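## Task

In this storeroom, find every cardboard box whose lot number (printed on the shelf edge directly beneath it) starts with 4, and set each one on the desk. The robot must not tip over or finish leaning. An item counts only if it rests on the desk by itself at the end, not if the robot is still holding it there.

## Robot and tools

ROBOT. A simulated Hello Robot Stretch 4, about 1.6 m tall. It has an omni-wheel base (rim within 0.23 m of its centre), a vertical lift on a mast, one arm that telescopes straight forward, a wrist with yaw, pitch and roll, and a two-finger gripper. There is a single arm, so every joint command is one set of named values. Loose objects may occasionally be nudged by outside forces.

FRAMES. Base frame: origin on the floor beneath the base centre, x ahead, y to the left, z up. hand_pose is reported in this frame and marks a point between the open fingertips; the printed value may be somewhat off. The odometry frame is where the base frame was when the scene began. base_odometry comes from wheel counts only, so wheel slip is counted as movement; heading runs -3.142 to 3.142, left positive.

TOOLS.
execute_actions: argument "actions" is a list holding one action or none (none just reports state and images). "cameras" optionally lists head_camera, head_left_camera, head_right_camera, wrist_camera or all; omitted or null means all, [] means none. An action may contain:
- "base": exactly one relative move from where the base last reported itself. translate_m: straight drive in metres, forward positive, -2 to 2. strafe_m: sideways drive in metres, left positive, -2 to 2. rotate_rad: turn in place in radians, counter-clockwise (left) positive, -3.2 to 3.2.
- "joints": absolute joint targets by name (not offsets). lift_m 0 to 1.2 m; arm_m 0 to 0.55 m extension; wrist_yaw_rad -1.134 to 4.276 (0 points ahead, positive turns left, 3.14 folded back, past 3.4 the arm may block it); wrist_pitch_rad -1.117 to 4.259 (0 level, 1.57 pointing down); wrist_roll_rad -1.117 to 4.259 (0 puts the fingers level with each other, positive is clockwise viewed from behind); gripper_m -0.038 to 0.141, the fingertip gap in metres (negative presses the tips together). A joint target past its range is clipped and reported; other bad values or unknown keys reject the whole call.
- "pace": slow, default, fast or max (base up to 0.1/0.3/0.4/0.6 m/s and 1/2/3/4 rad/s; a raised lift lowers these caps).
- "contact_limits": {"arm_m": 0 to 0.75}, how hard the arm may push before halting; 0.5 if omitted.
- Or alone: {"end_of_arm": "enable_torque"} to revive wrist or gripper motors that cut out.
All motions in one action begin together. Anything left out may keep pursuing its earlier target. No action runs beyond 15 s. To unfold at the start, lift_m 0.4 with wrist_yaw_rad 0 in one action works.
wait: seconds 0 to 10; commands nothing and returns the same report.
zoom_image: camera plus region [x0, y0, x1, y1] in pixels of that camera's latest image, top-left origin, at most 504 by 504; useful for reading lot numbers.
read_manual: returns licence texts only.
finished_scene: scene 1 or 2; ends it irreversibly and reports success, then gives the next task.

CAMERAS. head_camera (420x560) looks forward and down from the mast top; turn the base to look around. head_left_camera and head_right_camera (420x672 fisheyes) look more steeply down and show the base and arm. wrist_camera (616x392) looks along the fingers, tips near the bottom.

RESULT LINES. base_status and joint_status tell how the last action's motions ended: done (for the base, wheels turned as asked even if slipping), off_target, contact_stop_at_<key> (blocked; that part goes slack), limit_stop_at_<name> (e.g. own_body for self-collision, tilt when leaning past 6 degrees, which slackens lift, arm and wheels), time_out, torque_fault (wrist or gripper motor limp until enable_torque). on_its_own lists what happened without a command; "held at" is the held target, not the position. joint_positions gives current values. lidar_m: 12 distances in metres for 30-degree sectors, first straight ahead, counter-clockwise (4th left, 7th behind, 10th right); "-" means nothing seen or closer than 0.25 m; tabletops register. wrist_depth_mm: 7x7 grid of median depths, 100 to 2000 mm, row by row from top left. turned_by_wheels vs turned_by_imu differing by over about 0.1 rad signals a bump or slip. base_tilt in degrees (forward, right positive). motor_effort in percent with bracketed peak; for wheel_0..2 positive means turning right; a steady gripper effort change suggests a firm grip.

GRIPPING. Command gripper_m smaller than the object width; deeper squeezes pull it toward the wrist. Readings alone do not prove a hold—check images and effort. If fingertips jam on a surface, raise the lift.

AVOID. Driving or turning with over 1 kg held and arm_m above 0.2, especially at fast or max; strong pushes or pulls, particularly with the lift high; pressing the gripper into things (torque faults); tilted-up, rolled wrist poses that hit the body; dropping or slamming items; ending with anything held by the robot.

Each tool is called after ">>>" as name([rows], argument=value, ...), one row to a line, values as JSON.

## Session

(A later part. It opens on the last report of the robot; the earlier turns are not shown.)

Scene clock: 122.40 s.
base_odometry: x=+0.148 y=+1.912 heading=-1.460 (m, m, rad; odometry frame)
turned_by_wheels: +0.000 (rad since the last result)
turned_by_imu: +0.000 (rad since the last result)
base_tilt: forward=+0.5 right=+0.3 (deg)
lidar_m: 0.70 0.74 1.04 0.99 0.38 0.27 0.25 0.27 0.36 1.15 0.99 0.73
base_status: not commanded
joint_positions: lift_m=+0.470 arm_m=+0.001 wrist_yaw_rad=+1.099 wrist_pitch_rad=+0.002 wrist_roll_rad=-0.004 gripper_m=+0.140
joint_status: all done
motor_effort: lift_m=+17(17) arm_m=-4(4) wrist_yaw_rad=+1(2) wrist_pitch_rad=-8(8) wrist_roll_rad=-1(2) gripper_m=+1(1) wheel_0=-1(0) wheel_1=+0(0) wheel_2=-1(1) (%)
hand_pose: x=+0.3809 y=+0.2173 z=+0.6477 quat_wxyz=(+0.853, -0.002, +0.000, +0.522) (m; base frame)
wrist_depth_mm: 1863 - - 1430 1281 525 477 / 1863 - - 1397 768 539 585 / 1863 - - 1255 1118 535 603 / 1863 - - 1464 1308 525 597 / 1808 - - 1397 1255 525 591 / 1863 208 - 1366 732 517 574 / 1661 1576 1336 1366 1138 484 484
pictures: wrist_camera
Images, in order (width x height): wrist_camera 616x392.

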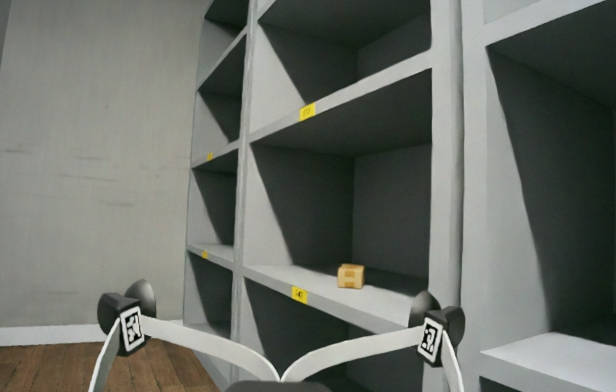

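Go look.

>>> execute_actions([
  {"base":{"rotate_rad":-0.035},"joints":{"wrist_yaw_rad":0.7}},
], cameras=[])

>>> execute_actions([
  {"base":{"strafe_m":0.4},"pace":"fast"},
], cameras=["wrist_camera"])

>>> execute_actions([
  {"base":{"strafe_m":0.95},"pace":"fast"},
], cameras=["wrist_camera"])

Scene clock: 127.53 s.
base_odometry: x=+0.148 y=+1.912 heading=-1.495 (m, m, rad; odometry frame)
turned_by_wheels: -0.035 (rad since the last result)
turned_by_imu: -0.036 (rad since the last result)
base_tilt: forward=+0.7 right=+0.2 (deg)
lidar_m: 0.69 0.74 1.00 1.12 0.37 0.28 0.25 0.29 0.36 1.01 1.02 0.73
base_status: done
joint_positions: lift_m=+0.470 arm_m=+0.001 wrist_yaw_rad=+0.701 wrist_pitch_rad=+0.002 wrist_roll_rad=-0.004 gripper_m=+0.140
joint_status: all done
motor_effort: lift_m=+17(17) arm_m=-4(4) wrist_yaw_rad=-3(8) wrist_pitch_rad=-8(7) wrist_roll_rad=-2(2) gripper_m=+3(0) wheel_0=+1(3) wheel_1=+0(4) wheel_2=+0(4) (%)
hand_pose: x=+0.4489 y=+0.1191 z=+0.6477 quat_wxyz=(+0.939, -0.002, +0.000, +0.343) (m; base frame)
wrist_depth_mm: 1366 1336 1366 621 525 477 477 / 1708 1281 778 640 699 661 634 / 1205 1281 1138 654 904 854 768 / 1182 1336 1336 640 904 854 768 / 1160 1255 1281 634 891 831 750 / 1160 208 691 609 668 759 723 / 1160 1205 634 539 445 449 480
pictures: none
No camera images: the call's "cameras" was empty. Leave "cameras" out to get every camera's image.

Scene clock: 129.77 s.
base_odometry: x=+0.547 y=+1.942 heading=-1.495 (m, m, rad; odometry frame)
turned_by_wheels: +0.000 (rad since the last result)
turned_by_imu: -0.001 (rad since the last result)
base_tilt: forward=+0.7 right=+0.3 (deg)
lidar_m: 0.69 0.71 0.99 1.15 0.38 0.26 0.25 0.28 0.37 1.02 1.01 0.73
base_status: done
joint_positions: lift_m=+0.470 arm_m=+0.001 wrist_yaw_rad=+0.700 wrist_pitch_rad=+0.002 wrist_roll_rad=-0.004 gripper_m=+0.140
joint_status: not commanded
motor_effort: lift_m=+17(17) arm_m=-4(4) wrist_yaw_rad=-1(3) wrist_pitch_rad=-8(8) wrist_roll_rad=-2(2) gripper_m=+0(2) wheel_0=+1(11) wheel_1=+0(12) wheel_2=+1(1) (%)
hand_pose: x=+0.4490 y=+0.1191 z=+0.6477 quat_wxyz=(+0.939, -0.002, +0.000, +0.343) (m; base frame)
wrist_depth_mm: 1499 1008 1160 842 525 442 484 / 1537 960 809 723 699 574 445 / 1537 976 1118 1078 931 842 394 / 1576 976 1205 1138 931 831 394 / 1499 931 1118 1098 946 831 397 / 1576 207 707 707 661 402 452 / 1537 917 1042 535 449 392 492
pictures: wrist_camera
Images, in order (width x height): wrist_camera 616x392.

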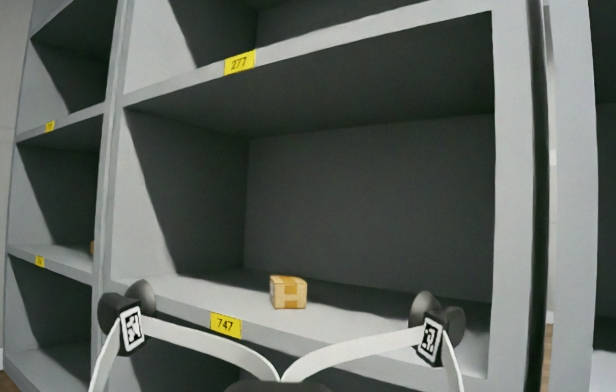

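Scene clock: 133.37 s.
base_odometry: x=+1.494 y=+2.015 heading=-1.494 (m, m, rad; odometry frame)
turned_by_wheels: +0.000 (rad since the last result)
turned_by_imu: -0.003 (rad since the last result)
base_tilt: forward=+0.6 right=+0.3 (deg)
lidar_m: 0.69 0.71 0.93 0.88 0.42 0.27 0.26 0.28 0.39 1.05 1.02 0.72
base_status: done
joint_positions: lift_m=+0.470 arm_m=+0.001 wrist_yaw_rad=+0.700 wrist_pitch_rad=+0.002 wrist_roll_rad=-0.004 gripper_m=+0.140
joint_status: not commanded
motor_effort: lift_m=+17(17) arm_m=-4(4) wrist_yaw_rad=-2(2) wrist_pitch_rad=-8(8) wrist_roll_rad=-2(1) gripper_m=-2(1) wheel_0=+3(11) wheel_1=-1(14) wheel_2=+1(1) (%)
hand_pose: x=+0.4490 y=+0.1190 z=+0.6477 quat_wxyz=(+0.939, -0.002, +0.000, +0.343) (m; base frame)
wrist_depth_mm: 809 946 1118 597 512 466 455 / 809 904 750 715 699 621 402 / 809 917 1118 1078 946 831 424 / 831 917 1138 1098 946 831 488 / 831 917 1098 1098 931 798 418 / 820 208 699 732 654 591 397 / 798 878 1008 521 433 415 469
pictures: wrist_camera
Images, in order (width x height): wrist_camera 616x392.

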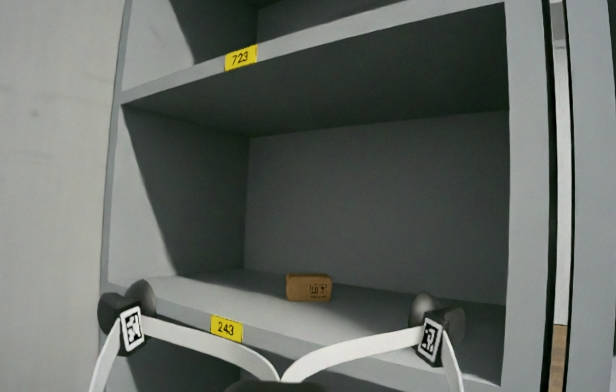

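>>> execute_actions([
  {"base":{"strafe_m":-1.35},"joints":{"wrist_yaw_rad":0,"lift_m":0.94,"wrist_pitch_rad":0.35},"pace":"fast"},
], cameras=[])

>>> execute_actions([
  {"joints":{"arm_m":0.3}},
], cameras=["wrist_camera"])

Scene clock: 142.53 s.
base_odometry: x=+0.148 y=+1.912 heading=-1.495 (m, m, rad; odometry frame)
turned_by_wheels: +0.000 (rad since the last result)
turned_by_imu: +0.002 (rad since the last result)
base_tilt: forward=+0.6 right=+0.3 (deg)
lidar_m: 0.69 0.73 1.01 1.12 0.38 0.27 0.26 0.26 0.35 1.02 1.04 0.74
base_status: done
joint_positions: lift_m=+0.940 arm_m=+0.001 wrist_yaw_rad=+0.000 wrist_pitch_rad=+0.352 wrist_roll_rad=-0.004 gripper_m=+0.140
joint_status: all done
motor_effort: lift_m=+21(24) arm_m=-4(4) wrist_yaw_rad=-2(6) wrist_pitch_rad=-7(8) wrist_roll_rad=-1(0) gripper_m=-3(6) wheel_0=-1(11) wheel_1=+0(12) wheel_2=+0(1) (%)
hand_pose: x=+0.4428 y=-0.0873 z=+1.0185 quat_wxyz=(+0.985, -0.002, +0.175, +0.001) (m; base frame)
wrist_depth_mm: 661 842 854 866 878 759 549 / 676 878 891 891 917 750 539 / 676 891 904 917 931 750 539 / 530 508 530 549 574 609 535 / 699 991 1008 1008 1042 691 564 / 699 208 1025 1060 1060 676 591 / 699 778 798 798 831 640 634
pictures: none
No camera images: the call's "cameras" was empty. Leave "cameras" out to get every camera's image.

Scene clock: 144.53 s.
base_odometry: x=+0.148 y=+1.912 heading=-1.495 (m, m, rad; odometry frame)
turned_by_wheels: +0.000 (rad since the last result)
turned_by_imu: +0.000 (rad since the last result)
base_tilt: forward=+0.6 right=+0.1 (deg)
lidar_m: 0.70 0.74 1.02 1.12 0.39 0.27 0.25 0.27 0.36 0.99 1.04 0.73
base_status: not commanded
joint_positions: lift_m=+0.940 arm_m=+0.299 wrist_yaw_rad=+0.000 wrist_pitch_rad=+0.352 wrist_roll_rad=-0.004 gripper_m=+0.140
joint_status: all done
motor_effort: lift_m=+21(21) arm_m=+4(5) wrist_yaw_rad=-1(1) wrist_pitch_rad=-8(7) wrist_roll_rad=-1(1) gripper_m=+1(0) wheel_0=-2(1) wheel_1=+0(0) wheel_2=+0(0) (%)
hand_pose: x=+0.7410 y=-0.0874 z=+1.0185 quat_wxyz=(+0.985, -0.002, +0.175, +0.000) (m; base frame)
wrist_depth_mm: 569 574 585 585 597 597 544 / 591 591 615 615 627 627 535 / 621 627 627 647 647 647 535 / 473 504 517 504 564 603 517 / 327 343 332 315 379 392 397 / 249 208 271 276 267 287 289 / 220 222 224 228 233 238 -
pictures: wrist_camera
Images, in order (width x height): wrist_camera 616x392.

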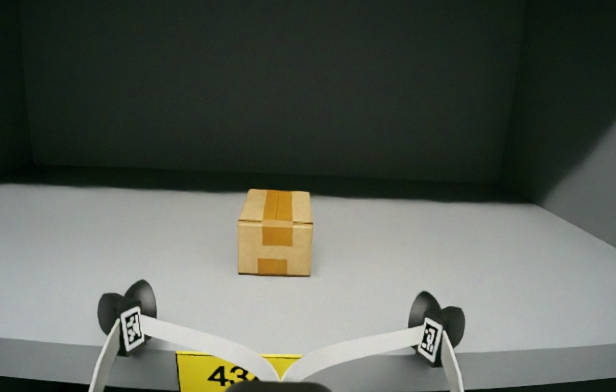

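>>> execute_actions([
  {"joints":{"arm_m":0.435}},
], cameras=[])

>>> execute_actions([
  {"joints":{"gripper_m":0.02}},
], cameras=[])

>>> execute_actions([
  {"joints":{"lift_m":0.97}},
], cameras=[])

>>> execute_actions([
  {"joints":{"arm_m":0},"base":{"rotate_rad":0.03}},
], cameras=[])

>>> execute_actions([
  {"joints":{"lift_m":0.45},"base":{"strafe_m":-0.95}},
], cameras=["wrist_camera"])

>>> execute_actions([
  {"joints":{"lift_m":0.8},"base":{"strafe_m":-1.0},"pace":"fast"},
], cameras=["head_camera"])

Scene clock: 152.77 s.
base_odometry: x=+0.148 y=+1.912 heading=-1.495 (m, m, rad; odometry frame)
turned_by_wheels: +0.000 (rad since the last result)
turned_by_imu: +0.000 (rad since the last result)
base_tilt: forward=+0.6 right=+0.3 (deg)
lidar_m: 0.69 0.74 0.99 1.13 0.39 0.28 0.25 0.27 0.35 1.02 1.06 0.72
base_status: not commanded
joint_positions: lift_m=+0.940 arm_m=+0.434 wrist_yaw_rad=+0.000 wrist_pitch_rad=+0.352 wrist_roll_rad=-0.004 gripper_m=+0.140
joint_status: all done
motor_effort: lift_m=+21(21) arm_m=+4(5) wrist_yaw_rad=-1(0) wrist_pitch_rad=-8(7) wrist_roll_rad=-2(1) gripper_m=+0(1) wheel_0=-1(1) wheel_1=+0(0) wheel_2=+0(0) (%)
hand_pose: x=+0.8759 y=-0.0874 z=+1.0185 quat_wxyz=(+0.985, -0.002, +0.175, +0.000) (m; base frame)
wrist_depth_mm: 455 455 466 466 469 477 488 / 466 473 477 492 492 500 500 / 488 496 504 508 517 521 521 / 477 496 512 525 530 535 517 / 329 342 347 349 377 389 394 / 248 208 193 198 268 285 289 / 209 200 176 176 213 224 -
pictures: none
No camera images: the call's "cameras" was empty. Leave "cameras" out to get every camera's image.

Scene clock: 154.93 s.
base_odometry: x=+0.148 y=+1.912 heading=-1.495 (m, m, rad; odometry frame)
turned_by_wheels: +0.000 (rad since the last result)
turned_by_imu: +0.000 (rad since the last result)
base_tilt: forward=+0.7 right=+0.4 (deg)
lidar_m: 0.69 0.73 1.03 1.11 0.38 0.27 0.25 0.27 0.35 1.00 1.03 0.73
base_status: not commanded
joint_positions: lift_m=+0.940 arm_m=+0.434 wrist_yaw_rad=+0.000 wrist_pitch_rad=+0.353 wrist_roll_rad=-0.004 gripper_m=+0.020
joint_status: all done
motor_effort: lift_m=+21(21) arm_m=+4(4) wrist_yaw_rad=-1(1) wrist_pitch_rad=-10(9) wrist_roll_rad=-1(0) gripper_m=-17(18) wheel_0=-1(1) wheel_1=+0(0) wheel_2=+0(0) (%)
hand_pose: x=+0.8759 y=-0.0874 z=+1.0182 quat_wxyz=(+0.984, -0.002, +0.176, +0.000) (m; base frame)
wrist_depth_mm: 449 459 462 469 480 477 480 / 466 473 480 488 500 500 496 / 488 496 504 508 521 517 517 / 473 492 512 525 525 539 517 / 327 336 351 325 375 382 392 / 248 256 188 181 279 283 286 / 210 165 167 166 178 229 -
pictures: none
No camera images: the call's "cameras" was empty. Leave "cameras" out to get every camera's image.

Scene clock: 155.87 s.
base_odometry: x=+0.148 y=+1.912 heading=-1.495 (m, m, rad; odometry frame)
turned_by_wheels: +0.000 (rad since the last result)
turned_by_imu: +0.000 (rad since the last result)
base_tilt: forward=+0.7 right=+0.3 (deg)
lidar_m: 0.69 0.72 1.02 1.13 0.38 0.27 0.25 0.27 0.35 1.00 1.03 0.74
base_status: not commanded
joint_positions: lift_m=+0.970 arm_m=+0.434 wrist_yaw_rad=+0.000 wrist_pitch_rad=+0.353 wrist_roll_rad=-0.004 gripper_m=+0.020
joint_status: all done
motor_effort: lift_m=+22(22) arm_m=+4(4) wrist_yaw_rad=-1(1) wrist_pitch_rad=-11(10) wrist_roll_rad=+0(1) gripper_m=-17(16) wheel_0=-1(1) wheel_1=+0(0) wheel_2=+0(0) (%)
hand_pose: x=+0.8758 y=-0.0874 z=+1.0481 quat_wxyz=(+0.984, -0.002, +0.176, +0.000) (m; base frame)
wrist_depth_mm: 452 459 466 466 473 477 484 / 462 473 477 484 488 496 496 / 488 496 500 504 517 521 521 / 512 512 521 535 539 544 530 / 387 404 413 389 449 459 466 / 296 307 187 181 334 336 342 / 247 165 167 166 177 272 278
pictures: none
No camera images: the call's "cameras" was empty. Leave "cameras" out to get every camera's image.

Scene clock: 158.23 s.
base_odometry: x=+0.148 y=+1.912 heading=-1.465 (m, m, rad; odometry frame)
turned_by_wheels: +0.030 (rad since the last result)
turned_by_imu: +0.031 (rad since the last result)
base_tilt: forward=+0.5 right=+0.2 (deg)
lidar_m: 0.69 0.72 1.06 0.98 0.37 0.26 0.25 0.27 0.38 1.15 1.00 0.74
base_status: done
joint_positions: lift_m=+0.970 arm_m=+0.001 wrist_yaw_rad=+0.000 wrist_pitch_rad=+0.354 wrist_roll_rad=-0.004 gripper_m=+0.020
joint_status: all done
motor_effort: lift_m=+22(22) arm_m=-4(4) wrist_yaw_rad=-1(4) wrist_pitch_rad=-12(11) wrist_roll_rad=+0(1) gripper_m=-17(17) wheel_0=-1(6) wheel_1=+1(3) wheel_2=+0(6) (%)
hand_pose: x=+0.4427 y=-0.0875 z=+1.0481 quat_wxyz=(+0.984, -0.002, +0.176, +0.000) (m; base frame)
wrist_depth_mm: 621 842 854 854 854 809 574 / 634 878 904 917 904 820 569 / 640 904 917 931 946 798 574 / 564 580 615 640 676 699 559 / 621 917 525 517 1025 539 544 / 661 931 187 181 1060 768 580 / 661 165 167 166 178 699 591
pictures: none
No camera images: the call's "cameras" was empty. Leave "cameras" out to get every camera's image.

Scene clock: 162.73 s.
base_odometry: x=-0.797 y=+1.811 heading=-1.465 (m, m, rad; odometry frame)
turned_by_wheels: +0.000 (rad since the last result)
turned_by_imu: +0.003 (rad since the last result)
base_tilt: forward=+0.7 right=+0.4 (deg)
lidar_m: 0.68 0.73 1.03 1.06 0.39 0.28 0.27 0.28 0.39 1.21 1.59 0.71
base_status: done
joint_positions: lift_m=+0.450 arm_m=+0.001 wrist_yaw_rad=+0.000 wrist_pitch_rad=+0.353 wrist_roll_rad=-0.004 gripper_m=+0.020
joint_status: all done
motor_effort: lift_m=+17(20) arm_m=-4(4) wrist_yaw_rad=+0(0) wrist_pitch_rad=-10(11) wrist_roll_rad=-2(2) gripper_m=-18(20) wheel_0=-2(9) wheel_1=+2(8) wheel_2=-1(0) (%)
hand_pose: x=+0.4427 y=-0.0874 z=+0.5285 quat_wxyz=(+0.984, -0.002, +0.176, +0.000) (m; base frame)
wrist_depth_mm: 640 831 842 842 854 788 564 / 661 866 866 878 891 778 554 / 603 732 668 707 904 732 549 / 609 484 504 496 508 535 504 / 691 960 976 976 1008 759 554 / 683 904 188 181 1008 741 564 / 683 165 167 166 177 668 931
pictures: wrist_camera
Images, in order (width x height): wrist_camera 616x392.

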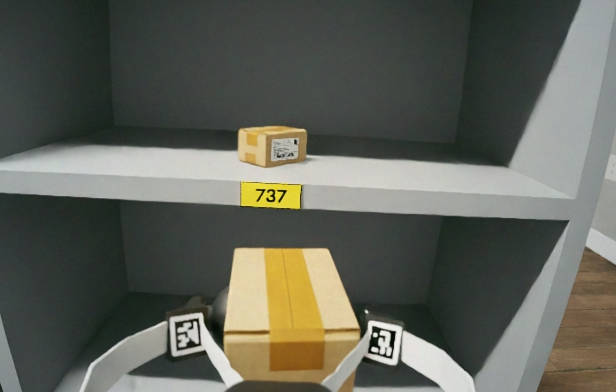

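Scene clock: 166.47 s.
base_odometry: x=-1.791 y=+1.705 heading=-1.465 (m, m, rad; odometry frame)
turned_by_wheels: +0.000 (rad since the last result)
turned_by_imu: +0.004 (rad since the last result)
base_tilt: forward=+0.7 right=+0.2 (deg)
lidar_m: 2.15 0.82 1.00 1.11 0.43 0.31 0.29 0.31 0.44 0.49 0.52 0.75
base_status: done
joint_positions: lift_m=+0.800 arm_m=+0.001 wrist_yaw_rad=+0.000 wrist_pitch_rad=+0.353 wrist_roll_rad=-0.004 gripper_m=+0.020
joint_status: all done
motor_effort: lift_m=+21(22) arm_m=-4(4) wrist_yaw_rad=-1(1) wrist_pitch_rad=-11(11) wrist_roll_rad=-1(1) gripper_m=-19(15) wheel_0=+1(10) wheel_1=+1(10) wheel_2=-1(2) (%)
hand_pose: x=+0.4427 y=-0.0874 z=+0.8782 quat_wxyz=(+0.984, -0.002, +0.176, +0.000) (m; base frame)
wrist_depth_mm: - - - - 1708 891 634 / 831 - - - 1756 891 627 / 866 - - - 1756 891 634 / 866 - - - 1661 891 627 / 891 - - - 1661 878 615 / 904 1618 187 181 1255 842 603 / 891 165 167 166 177 768 591
pictures: head_camera
Images, in order (width x height): head_camera 420x560.

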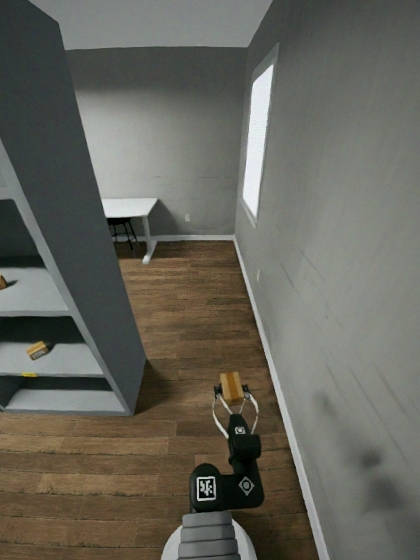

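>>> execute_actions([
  {"base":{"translate_m":2.0},"pace":"fast"},
], cameras=[])

>>> execute_actions([
  {"base":{"strafe_m":0.95},"joints":{"arm_m":0.2},"pace":"fast"},
], cameras=[])

>>> execute_actions([
  {"joints":{"arm_m":0.4,"lift_m":0.71}},
], cameras=["head_camera"])

Scene clock: 177.50 s.
base_odometry: x=-1.579 y=-0.283 heading=-1.465 (m, m, rad; odometry frame)
turned_by_wheels: +0.000 (rad since the last result)
turned_by_imu: -0.005 (rad since the last result)
base_tilt: forward=+0.6 right=+0.3 (deg)
lidar_m: 1.41 0.89 0.93 3.16 1.18 0.95 2.14 0.78 0.55 0.51 0.54 0.73
base_status: done
joint_positions: lift_m=+0.800 arm_m=+0.001 wrist_yaw_rad=+0.000 wrist_pitch_rad=+0.353 wrist_roll_rad=-0.004 gripper_m=+0.020
joint_status: not commanded
motor_effort: lift_m=+21(21) arm_m=-4(4) wrist_yaw_rad=+0(1) wrist_pitch_rad=-10(11) wrist_roll_rad=-2(2) gripper_m=-19(15) wheel_0=-1(6) wheel_1=+1(6) wheel_2=+1(12) (%)
hand_pose: x=+0.4427 y=-0.0874 z=+0.8782 quat_wxyz=(+0.984, -0.002, +0.176, +0.000) (m; base frame)
wrist_depth_mm: 1060 1078 1098 1098 1098 960 691 / 1118 1078 1118 1118 1118 976 676 / 1182 1138 1182 1160 1205 960 668 / 1229 1229 1229 1255 1255 960 661 / 1281 1229 1255 1281 1255 946 668 / 1366 1366 187 181 1336 917 661 / 1366 165 168 166 177 831 640
pictures: none
No camera images: the call's "cameras" was empty. Leave "cameras" out to get every camera's image.

Scene clock: 181.23 s.
base_odometry: x=-0.634 y=-0.183 heading=-1.465 (m, m, rad; odometry frame)
turned_by_wheels: +0.000 (rad since the last result)
turned_by_imu: -0.003 (rad since the last result)
base_tilt: forward=+0.5 right=+0.1 (deg)
lidar_m: 0.63 0.67 0.94 2.77 1.17 0.84 0.82 0.85 1.56 1.47 1.55 0.67
base_status: done
joint_positions: lift_m=+0.800 arm_m=+0.199 wrist_yaw_rad=+0.000 wrist_pitch_rad=+0.353 wrist_roll_rad=-0.004 gripper_m=+0.020
joint_status: all done
motor_effort: lift_m=+20(21) arm_m=+4(4) wrist_yaw_rad=-2(1) wrist_pitch_rad=-11(11) wrist_roll_rad=-2(2) gripper_m=-20(17) wheel_0=+1(9) wheel_1=-2(11) wheel_2=+1(3) (%)
hand_pose: x=+0.6408 y=-0.0874 z=+0.8782 quat_wxyz=(+0.984, -0.002, +0.176, +0.000) (m; base frame)
wrist_depth_mm: 904 931 917 917 931 917 946 / 946 931 946 946 960 960 946 / 1008 976 976 1008 991 1008 1025 / 854 891 960 991 1042 1042 1078 / 597 621 647 597 723 1118 1098 / 452 469 187 181 512 1182 1182 / 379 165 168 166 177 820 1229
pictures: none
No camera images: the call's "cameras" was empty. Leave "cameras" out to get every camera's image.

Scene clock: 182.93 s.
base_odometry: x=-0.634 y=-0.183 heading=-1.465 (m, m, rad; odometry frame)
turned_by_wheels: +0.000 (rad since the last result)
turned_by_imu: +0.000 (rad since the last result)
base_tilt: forward=+0.7 right=+0.2 (deg)
lidar_m: 0.64 0.67 0.95 2.76 1.17 0.87 0.83 0.85 1.55 1.47 1.54 0.66
base_status: not commanded
joint_positions: lift_m=+0.710 arm_m=+0.399 wrist_yaw_rad=+0.000 wrist_pitch_rad=+0.353 wrist_roll_rad=-0.004 gripper_m=+0.020
joint_status: all done
motor_effort: lift_m=+16(18) arm_m=+4(5) wrist_yaw_rad=-2(0) wrist_pitch_rad=-11(12) wrist_roll_rad=-2(2) gripper_m=-19(19) wheel_0=+0(1) wheel_1=-2(3) wheel_2=+1(1) (%)
hand_pose: x=+0.8408 y=-0.0874 z=+0.7886 quat_wxyz=(+0.984, -0.002, +0.176, +0.000) (m; base frame)
wrist_depth_mm: 732 723 732 732 741 741 741 / 759 759 759 759 768 788 759 / 788 788 798 798 809 798 809 / 591 621 647 676 715 854 854 / 407 421 439 413 473 866 878 / 314 327 188 181 351 359 931 / 262 164 167 166 177 287 294
pictures: head_camera
Images, in order (width x height): head_camera 420x560.

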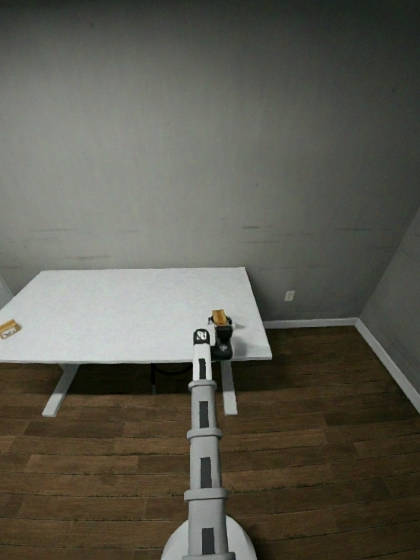

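>>> execute_actions([
  {"joints":{"lift_m":0.67},"pace":"slow"},
], cameras=[])

>>> execute_actions([
  {"joints":{"gripper_m":0.14}},
], cameras=[])

>>> execute_actions([
  {"joints":{"arm_m":0.2}},
], cameras=[])

>>> finished_scene(scene=1)

Scene clock: 189.03 s.
base_odometry: x=-0.634 y=-0.183 heading=-1.465 (m, m, rad; odometry frame)
turned_by_wheels: +0.000 (rad since the last result)
turned_by_imu: +0.000 (rad since the last result)
base_tilt: forward=+0.6 right=+0.3 (deg)
lidar_m: 0.65 0.67 0.92 2.77 1.17 0.84 0.83 0.83 1.55 1.46 1.52 0.67
base_status: not commanded
joint_positions: lift_m=+0.670 arm_m=+0.399 wrist_yaw_rad=+0.000 wrist_pitch_rad=+0.353 wrist_roll_rad=-0.004 gripper_m=+0.020
joint_status: all done
motor_effort: lift_m=+16(15) arm_m=+4(4) wrist_yaw_rad=-1(1) wrist_pitch_rad=-11(11) wrist_roll_rad=-1(0) gripper_m=-20(15) wheel_0=+0(0) wheel_1=-2(2) wheel_2=+1(1) (%)
hand_pose: x=+0.8408 y=-0.0874 z=+0.7486 quat_wxyz=(+0.984, -0.002, +0.176, +0.000) (m; base frame)
wrist_depth_mm: 732 732 741 732 732 741 741 / 750 759 759 759 778 788 768 / 778 788 778 778 809 820 798 / 473 488 517 539 564 854 854 / 327 342 351 329 382 387 917 / 248 259 188 181 283 285 286 / 210 164 167 166 177 229 -
pictures: none
No camera images: the call's "cameras" was empty. Leave "cameras" out to get every camera's image.

Scene clock: 191.20 s.
base_odometry: x=-0.634 y=-0.183 heading=-1.465 (m, m, rad; odometry frame)
turned_by_wheels: +0.000 (rad since the last result)
turned_by_imu: +0.000 (rad since the last result)
base_tilt: forward=+0.8 right=+0.3 (deg)
lidar_m: 0.64 0.68 0.95 2.77 1.16 0.87 0.83 0.85 1.54 1.47 1.54 0.67
base_status: not commanded
joint_positions: lift_m=+0.670 arm_m=+0.399 wrist_yaw_rad=+0.000 wrist_pitch_rad=+0.353 wrist_roll_rad=-0.004 gripper_m=+0.140
joint_status: all done
motor_effort: lift_m=+16(16) arm_m=+4(4) wrist_yaw_rad=-1(1) wrist_pitch_rad=-9(10) wrist_roll_rad=+0(0) gripper_m=-2(16) wheel_0=+0(1) wheel_1=-2(3) wheel_2=+1(1) (%)
hand_pose: x=+0.8409 y=-0.0874 z=+0.7488 quat_wxyz=(+0.984, -0.002, +0.175, +0.000) (m; base frame)
wrist_depth_mm: 715 732 732 732 750 741 750 / 759 768 759 778 778 778 768 / 778 778 788 788 798 809 809 / 473 492 521 539 569 866 866 / 329 345 349 351 379 397 891 / 251 208 245 190 271 286 289 / 211 202 175 177 215 225 -
pictures: none
No camera images: the call's "cameras" was empty. Leave "cameras" out to get every camera's image.

Scene clock: 192.90 s.
base_odometry: x=-0.634 y=-0.183 heading=-1.465 (m, m, rad; odometry frame)
turned_by_wheels: +0.000 (rad since the last result)
turned_by_imu: +0.000 (rad since the last result)
base_tilt: forward=+0.6 right=+0.2 (deg)
lidar_m: 0.64 0.67 0.96 2.77 1.15 0.84 0.82 0.85 1.55 1.47 1.53 0.70
base_status: not commanded
joint_positions: lift_m=+0.670 arm_m=+0.201 wrist_yaw_rad=+0.000 wrist_pitch_rad=+0.352 wrist_roll_rad=-0.004 gripper_m=+0.140
joint_status: all done
motor_effort: lift_m=+16(16) arm_m=-4(5) wrist_yaw_rad=-1(2) wrist_pitch_rad=-7(7) wrist_roll_rad=-1(2) gripper_m=+5(2) wheel_0=+1(1) wheel_1=-2(2) wheel_2=+1(1) (%)
hand_pose: x=+0.6424 y=-0.0874 z=+0.7489 quat_wxyz=(+0.985, -0.002, +0.175, +0.000) (m; base frame)
wrist_depth_mm: 931 891 931 917 931 931 946 / 946 931 946 976 946 976 976 / 842 904 991 991 1008 1008 1025 / 484 500 517 466 580 1060 1060 / 330 343 357 370 382 394 1098 / 252 208 271 281 270 289 297 / 242 243 242 243 247 251 252
pictures: none
No camera images: the call's "cameras" was empty. Leave "cameras" out to get every camera's image.

The scene is finished: the task was done.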